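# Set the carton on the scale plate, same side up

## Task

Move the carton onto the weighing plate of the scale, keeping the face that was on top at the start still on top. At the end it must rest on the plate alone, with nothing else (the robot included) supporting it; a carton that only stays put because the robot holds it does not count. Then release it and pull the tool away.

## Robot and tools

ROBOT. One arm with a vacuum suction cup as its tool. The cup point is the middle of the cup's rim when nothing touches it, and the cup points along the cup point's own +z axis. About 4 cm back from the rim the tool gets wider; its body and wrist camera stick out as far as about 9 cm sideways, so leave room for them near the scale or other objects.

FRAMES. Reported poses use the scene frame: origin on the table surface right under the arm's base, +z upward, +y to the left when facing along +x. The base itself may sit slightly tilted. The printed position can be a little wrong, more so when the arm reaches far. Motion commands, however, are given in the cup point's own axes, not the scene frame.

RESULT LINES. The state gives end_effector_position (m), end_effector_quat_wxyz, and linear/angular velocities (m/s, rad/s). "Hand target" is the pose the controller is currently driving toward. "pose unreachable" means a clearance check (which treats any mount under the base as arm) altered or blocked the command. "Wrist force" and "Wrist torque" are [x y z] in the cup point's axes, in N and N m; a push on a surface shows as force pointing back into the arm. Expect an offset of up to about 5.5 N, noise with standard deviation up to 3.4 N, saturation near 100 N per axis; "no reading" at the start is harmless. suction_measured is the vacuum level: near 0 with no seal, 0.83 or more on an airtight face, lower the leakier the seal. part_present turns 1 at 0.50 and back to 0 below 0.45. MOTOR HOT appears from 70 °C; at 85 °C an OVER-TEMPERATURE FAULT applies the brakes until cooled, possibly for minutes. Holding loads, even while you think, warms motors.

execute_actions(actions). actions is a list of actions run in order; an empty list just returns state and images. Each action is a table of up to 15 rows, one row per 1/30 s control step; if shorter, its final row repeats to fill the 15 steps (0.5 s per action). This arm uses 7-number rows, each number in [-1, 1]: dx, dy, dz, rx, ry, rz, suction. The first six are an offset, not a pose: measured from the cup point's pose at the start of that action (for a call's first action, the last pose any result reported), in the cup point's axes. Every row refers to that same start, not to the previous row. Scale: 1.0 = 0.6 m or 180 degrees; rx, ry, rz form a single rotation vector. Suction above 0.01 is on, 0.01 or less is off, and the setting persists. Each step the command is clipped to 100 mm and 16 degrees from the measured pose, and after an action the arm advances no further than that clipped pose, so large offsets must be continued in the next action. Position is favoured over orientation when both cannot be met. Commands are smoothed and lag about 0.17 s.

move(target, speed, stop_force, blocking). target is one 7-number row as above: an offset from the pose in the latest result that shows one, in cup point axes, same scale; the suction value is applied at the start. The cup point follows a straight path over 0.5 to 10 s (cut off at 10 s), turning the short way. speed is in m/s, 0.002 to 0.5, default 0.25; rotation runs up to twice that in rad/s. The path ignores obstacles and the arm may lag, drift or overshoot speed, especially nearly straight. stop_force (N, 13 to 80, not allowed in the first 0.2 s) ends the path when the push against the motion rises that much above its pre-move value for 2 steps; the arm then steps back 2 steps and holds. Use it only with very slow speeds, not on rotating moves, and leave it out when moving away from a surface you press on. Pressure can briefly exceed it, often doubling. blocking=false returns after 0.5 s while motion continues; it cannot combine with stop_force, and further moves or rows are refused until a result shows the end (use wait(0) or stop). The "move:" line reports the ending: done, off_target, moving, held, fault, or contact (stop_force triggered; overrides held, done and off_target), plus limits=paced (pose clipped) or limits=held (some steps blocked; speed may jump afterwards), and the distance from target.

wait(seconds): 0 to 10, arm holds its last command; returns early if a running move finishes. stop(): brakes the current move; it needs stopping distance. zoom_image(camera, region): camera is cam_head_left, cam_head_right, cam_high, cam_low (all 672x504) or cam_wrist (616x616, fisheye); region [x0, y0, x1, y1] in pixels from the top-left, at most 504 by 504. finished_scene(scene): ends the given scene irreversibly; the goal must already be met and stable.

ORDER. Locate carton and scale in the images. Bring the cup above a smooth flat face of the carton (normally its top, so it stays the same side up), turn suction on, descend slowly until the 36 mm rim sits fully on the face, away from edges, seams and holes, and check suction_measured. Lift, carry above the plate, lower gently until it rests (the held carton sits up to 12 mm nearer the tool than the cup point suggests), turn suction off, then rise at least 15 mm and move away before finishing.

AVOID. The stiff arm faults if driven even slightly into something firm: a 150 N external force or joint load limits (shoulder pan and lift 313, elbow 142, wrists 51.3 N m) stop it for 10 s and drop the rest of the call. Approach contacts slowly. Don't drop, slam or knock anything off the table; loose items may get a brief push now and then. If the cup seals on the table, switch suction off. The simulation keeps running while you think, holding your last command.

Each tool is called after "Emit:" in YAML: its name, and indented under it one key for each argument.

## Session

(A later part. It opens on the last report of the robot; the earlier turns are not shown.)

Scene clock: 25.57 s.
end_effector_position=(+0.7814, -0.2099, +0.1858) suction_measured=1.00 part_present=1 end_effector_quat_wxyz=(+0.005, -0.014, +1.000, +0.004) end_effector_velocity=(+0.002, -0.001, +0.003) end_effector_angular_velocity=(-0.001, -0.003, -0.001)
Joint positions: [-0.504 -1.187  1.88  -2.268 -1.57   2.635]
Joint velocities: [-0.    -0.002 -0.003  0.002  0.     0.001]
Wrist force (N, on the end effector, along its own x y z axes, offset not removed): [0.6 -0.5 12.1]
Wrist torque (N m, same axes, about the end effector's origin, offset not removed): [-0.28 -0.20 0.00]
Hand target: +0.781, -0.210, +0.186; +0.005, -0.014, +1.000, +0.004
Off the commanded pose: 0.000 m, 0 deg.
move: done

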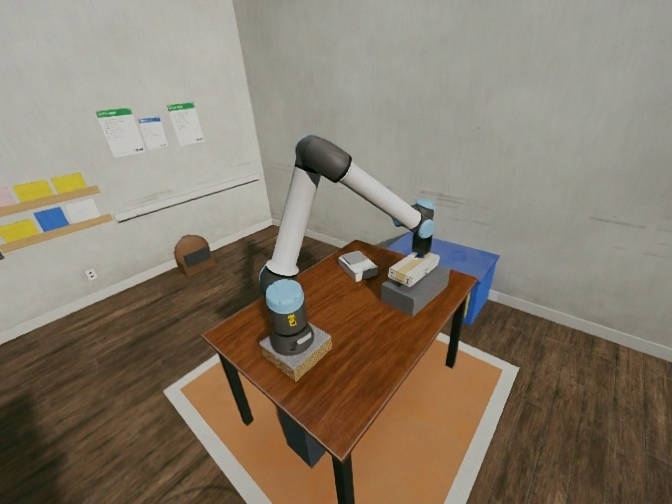

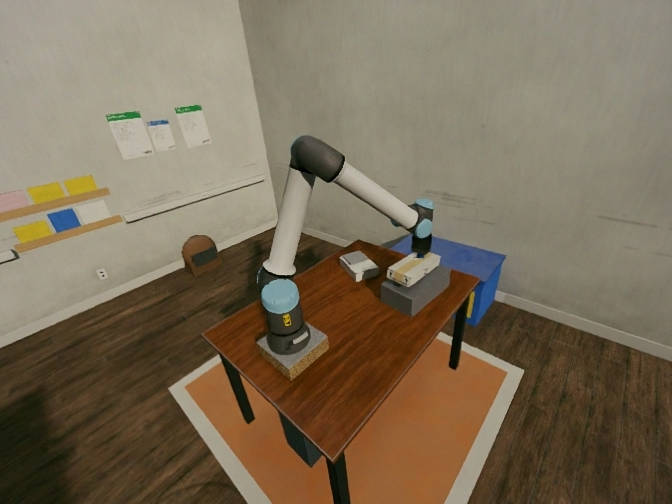

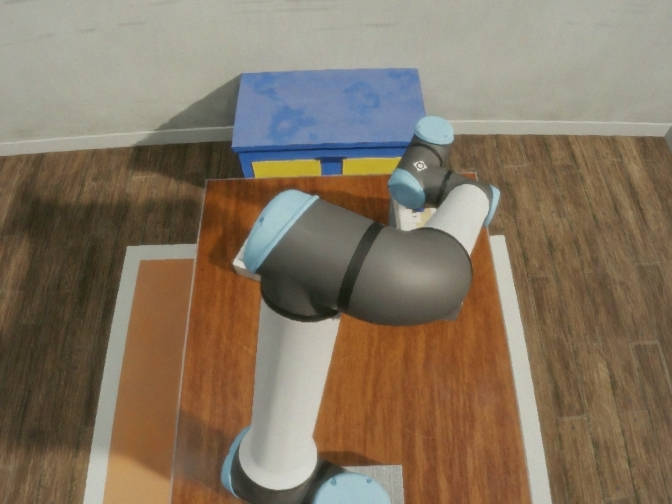

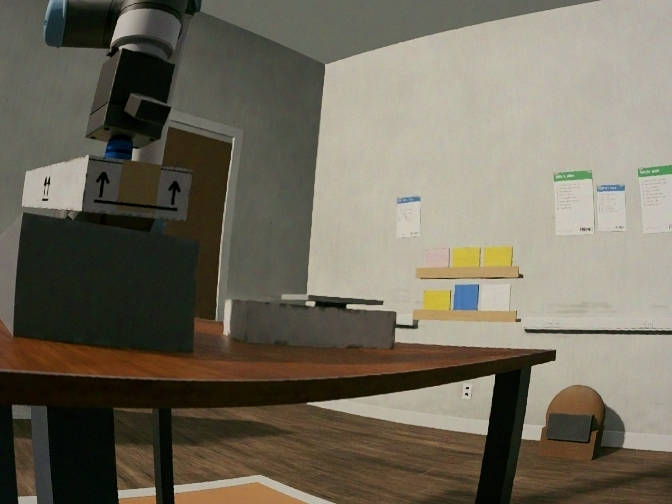

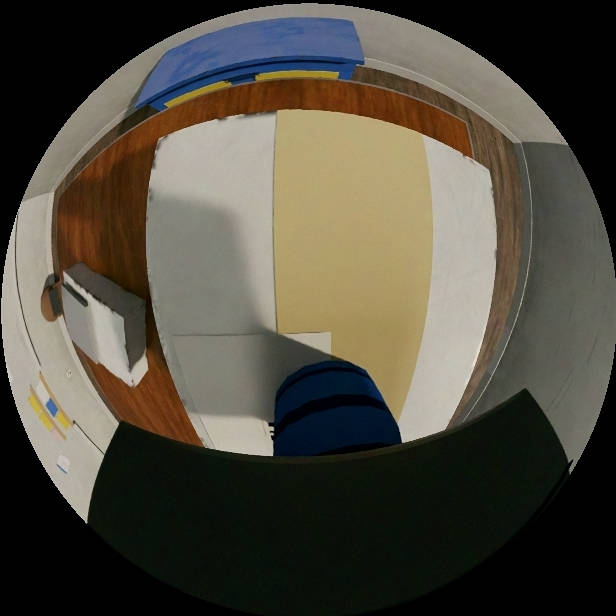

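Emit:
move:
  target: [0.107,0.73,0,0,0,0,1]
  speed: 0.08

Emit:
move:
  target: [0,0,0.07,0,0,0,1]
  speed: 0.04

Scene clock: 34.77 s.
end_effector_position=(+0.7054, +0.2266, +0.1893) suction_measured=1.00 part_present=1 end_effector_quat_wxyz=(+0.005, -0.014, +1.000, +0.005) end_effector_velocity=(+0.001, +0.002, +0.002) end_effector_angular_velocity=(+0.001, -0.003, -0.001)
Joint positions: [ 0.049 -1.278  2.015 -2.312 -1.57   3.188]
Joint velocities: [ 0.003  0.    -0.003 -0.     0.001  0.004]
Wrist force (N, on the end effector, along its own x y z axes, offset not removed): [3.2 2.7 12.6]
Wrist torque (N m, same axes, about the end effector's origin, offset not removed): [0.31 -0.38 0.11]
Hand target: +0.705, +0.227, +0.189; +0.005, -0.014, +1.000, +0.005
Off the commanded pose: 0.001 m, 0 deg.
move: done

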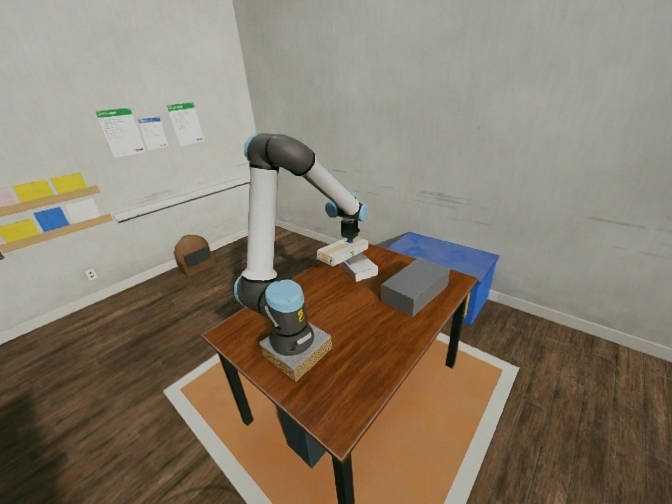

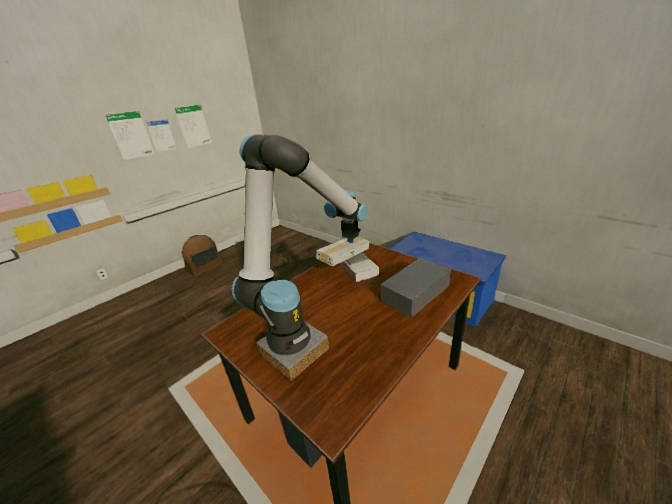

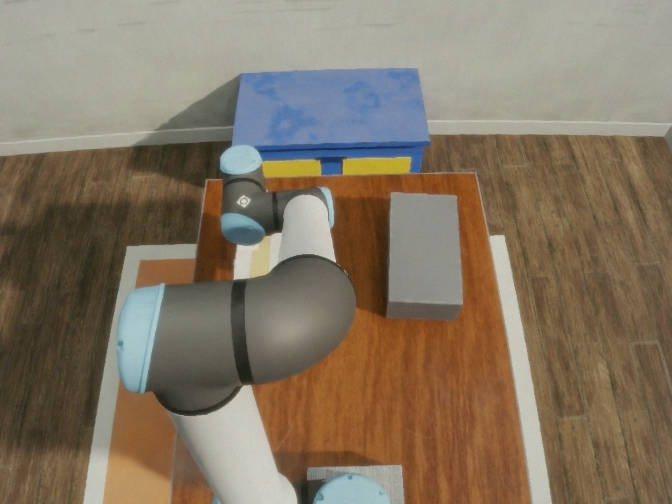

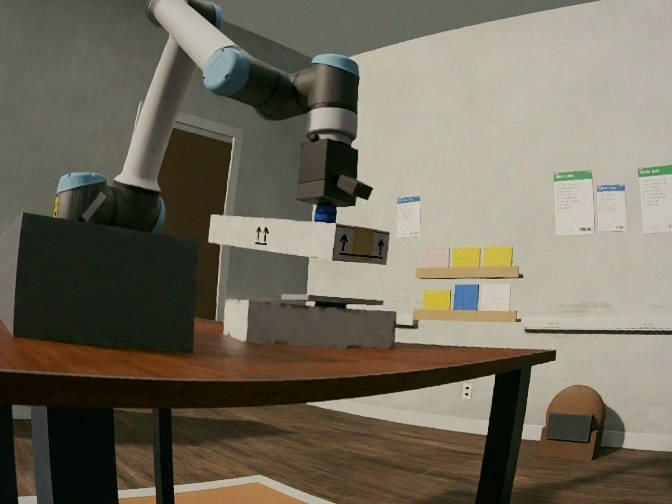

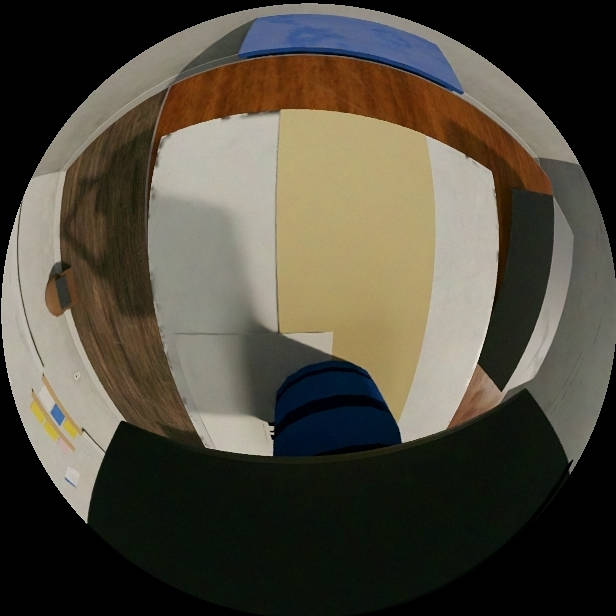

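Scene clock: 36.17 s.
end_effector_position=(+0.7057, +0.2271, +0.1474) suction_measured=1.00 part_present=1 end_effector_quat_wxyz=(+0.005, -0.014, +1.000, +0.005) end_effector_velocity=(+0.000, -0.000, -0.002) end_effector_angular_velocity=(-0.001, +0.000, -0.001)
Joint positions: [ 0.049 -1.225  2.039 -2.389 -1.57   3.188]
Joint velocities: [-0.     0.002  0.001 -0.003 -0.001  0.001]
Wrist force (N, on the end effector, along its own x y z axes, offset not removed): [1.8 1.1 14.6]
Wrist torque (N m, same axes, about the end effector's origin, offset not removed): [-0.19 -0.17 0.01]
Hand target: +0.706, +0.227, +0.147; +0.005, -0.014, +1.000, +0.005
Off the commanded pose: 0.000 m, 0 deg.
move: done

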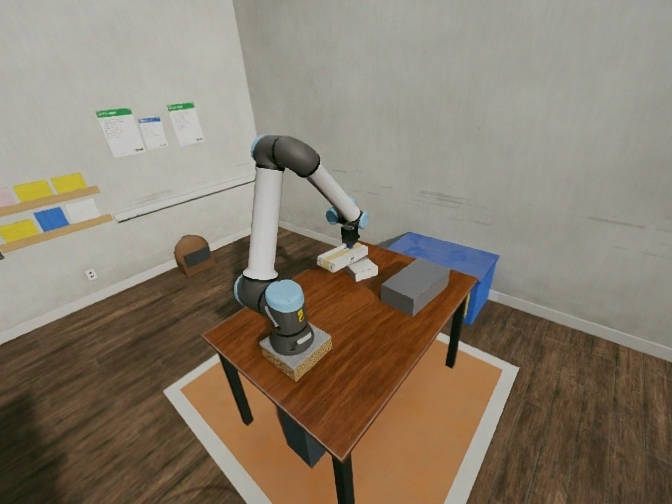

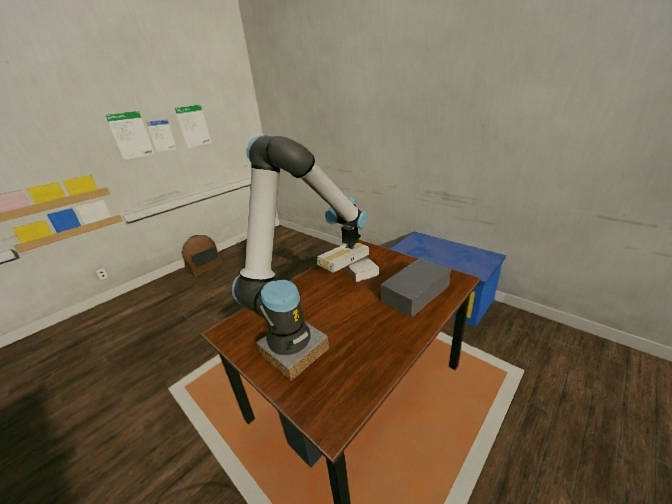

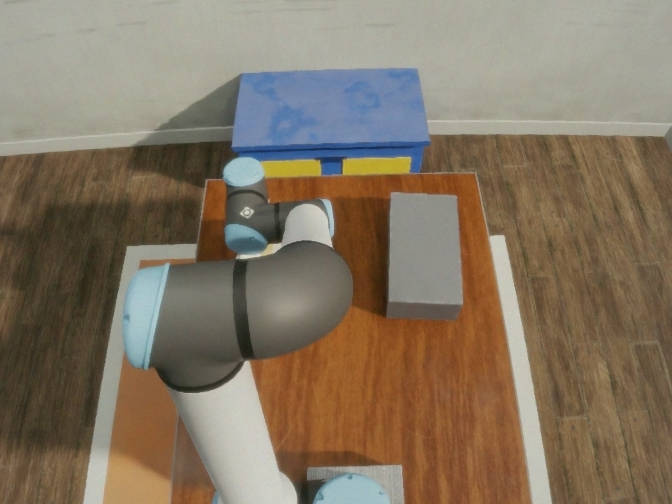

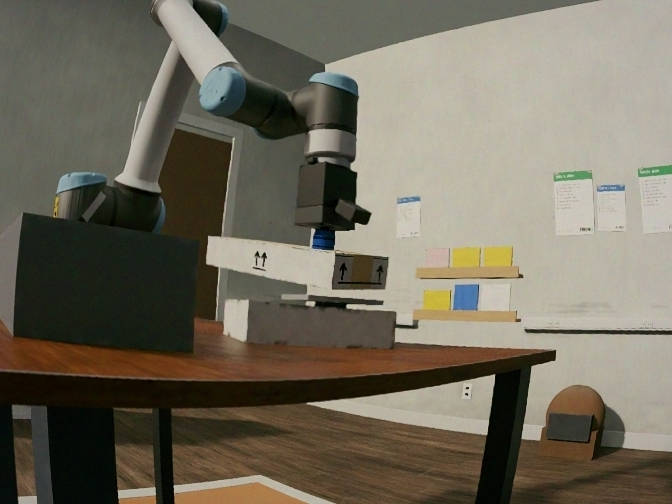

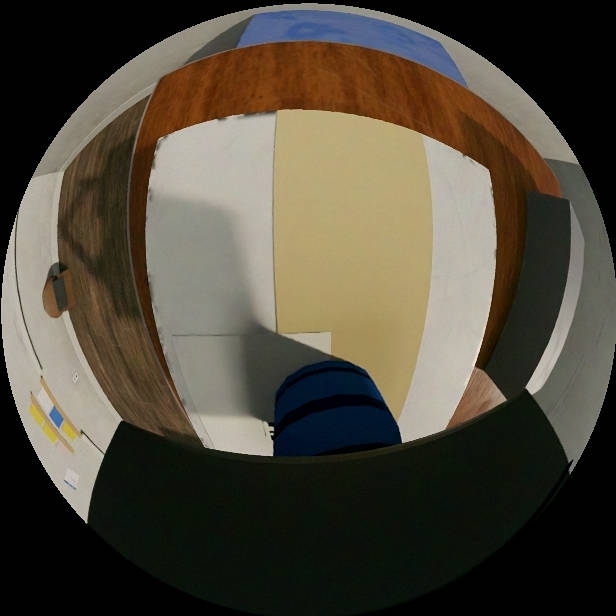

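Emit:
move:
  target: [0,0,0.1,0,0,0,1]
  speed: 0.01
  stop_force: 18

Emit:
execute_actions:
  actions:
    - [[0,0,0,0,0,0,0]]
    - [[0,0,-0.04,0,0,0,0]]
    - [[0,0,-0.12,0,0,0,0]]
    - [[0,0,-0.1,0,0,0,0]]

Scene clock: 44.50 s.
end_effector_position=(+0.7060, +0.2273, +0.1203) suction_measured=1.00 part_present=1 end_effector_quat_wxyz=(+0.005, -0.014, +1.000, +0.005) end_effector_velocity=(-0.002, -0.000, +0.001) end_effector_angular_velocity=(-0.001, +0.005, -0.000)
Joint positions: [ 0.049 -1.188  2.052 -2.44  -1.57   3.188]
Joint velocities: [ 0.    -0.003  0.     0.007 -0.     0.   ]
Wrist force (N, on the end effector, along its own x y z axes, offset not removed): [0.5 1.4 -23.2]
Wrist torque (N m, same axes, about the end effector's origin, offset not removed): [-0.18 -0.62 0.03]
Hand target: +0.706, +0.227, +0.121; +0.005, -0.014, +1.000, +0.005
Off the commanded pose: 0.033 m, 0 deg.
move: contact

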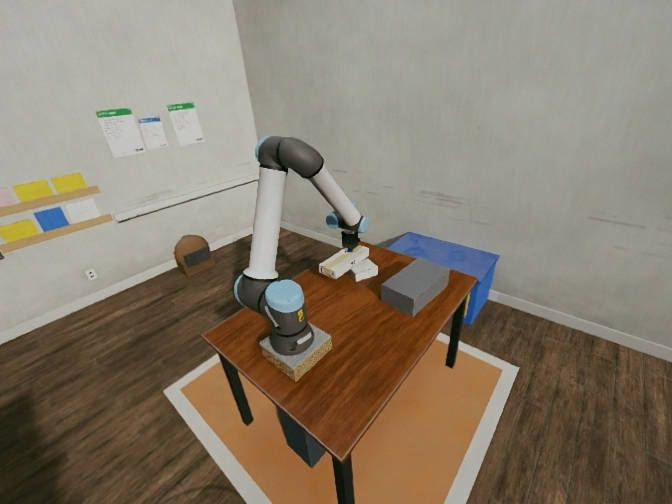

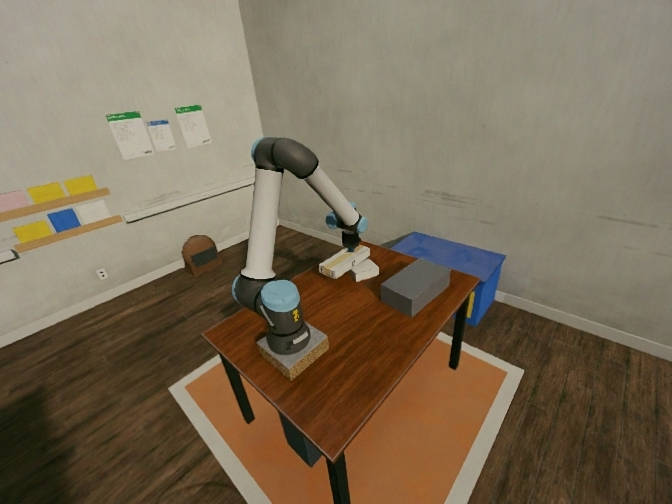

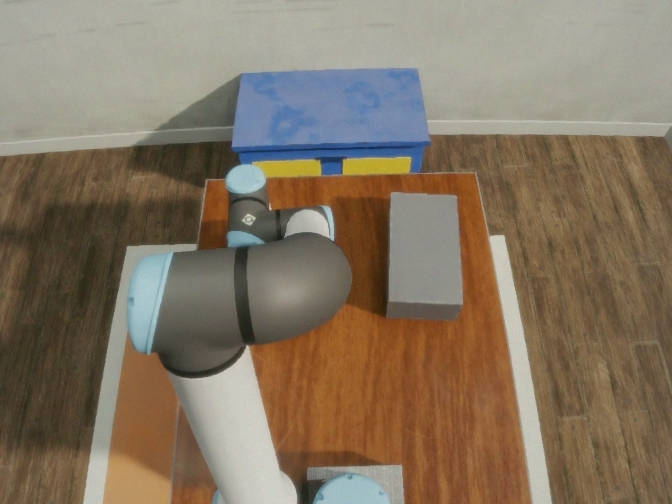

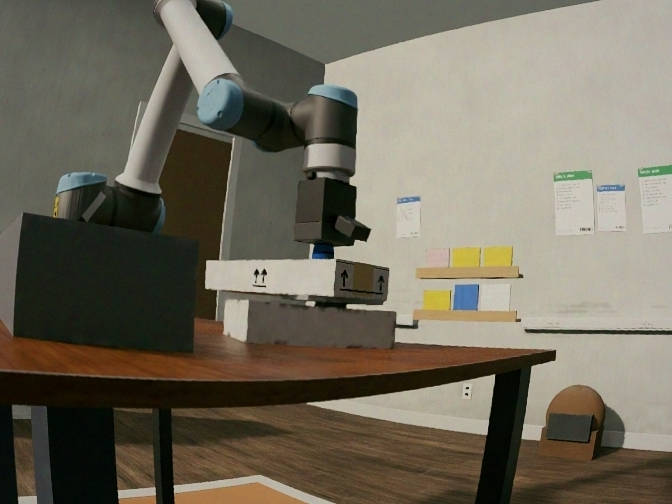

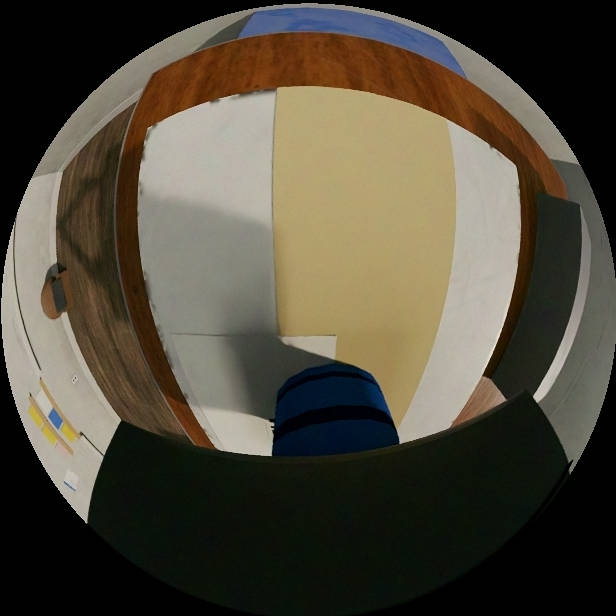

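Scene clock: 46.50 s.
end_effector_position=(+0.7048, +0.2261, +0.2748) suction_measured=0.00 part_present=0 end_effector_quat_wxyz=(+0.005, -0.014, +1.000, +0.005) end_effector_velocity=(-0.001, -0.000, +0.006) end_effector_angular_velocity=(-0.000, +0.004, -0.000)
Joint positions: [ 0.049 -1.372  1.951 -2.155 -1.57   3.189]
Joint velocities: [-0.    -0.006 -0.006  0.016  0.     0.   ]
Wrist force (N, on the end effector, along its own x y z axes, offset not removed): [3.0 2.4 -6.9]
Wrist torque (N m, same axes, about the end effector's origin, offset not removed): [0.20 -0.74 -0.09]
Hand target: +0.705, +0.226, +0.275; +0.005, -0.014, +1.000, +0.005
Off the commanded pose: 0.001 m, 0 deg.

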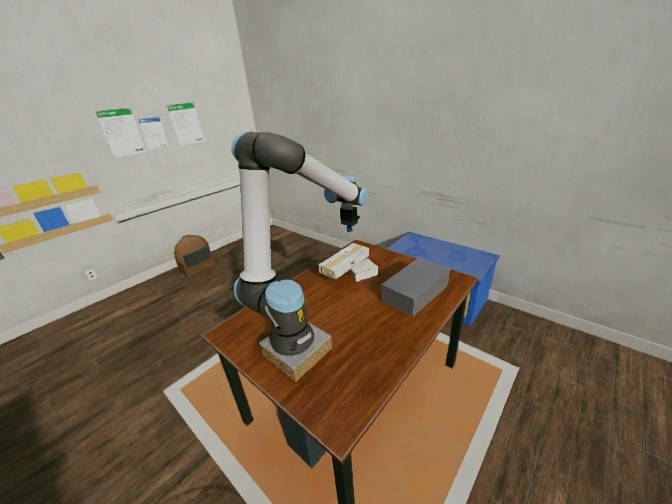

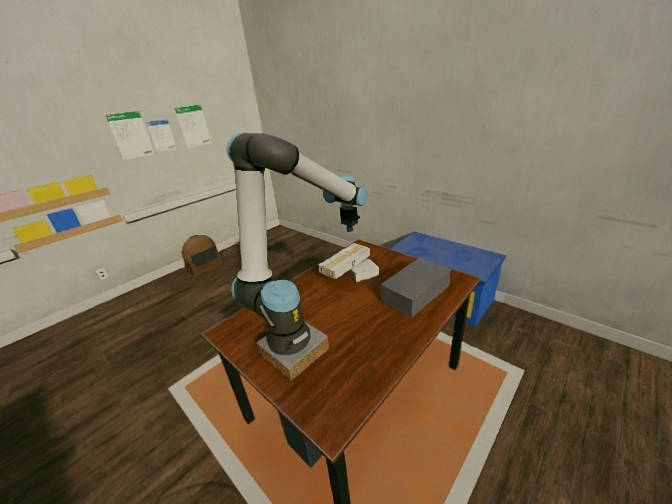

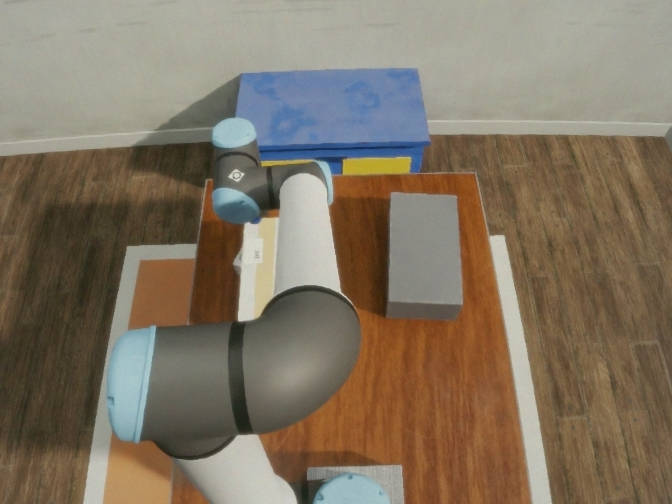

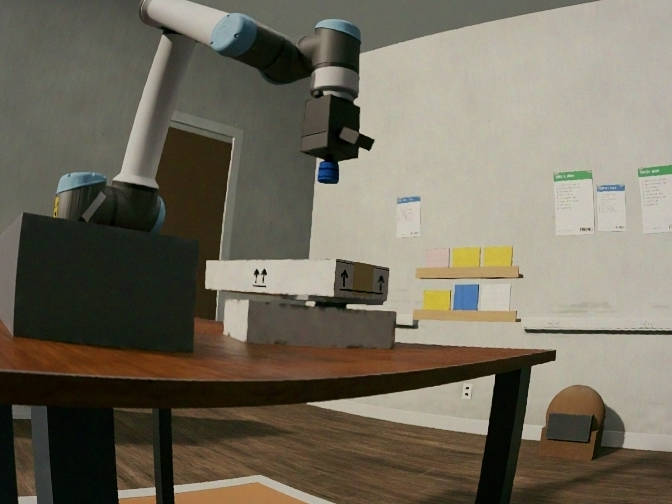

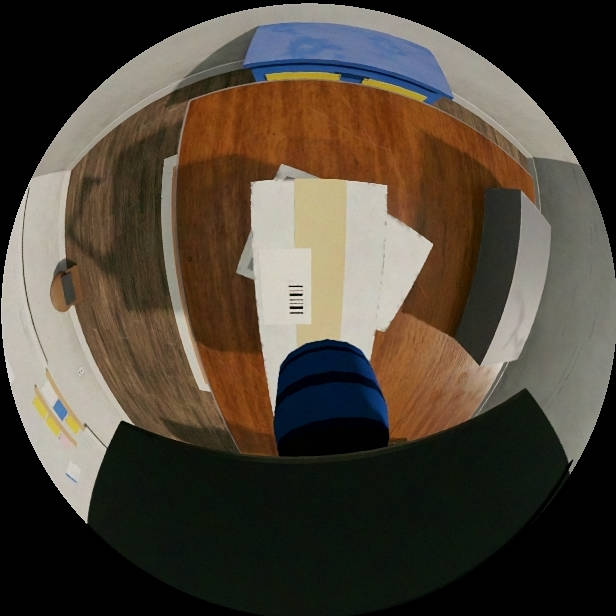

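Emit:
finished_scene:
  scene: 2

The scene is finished: the task was done.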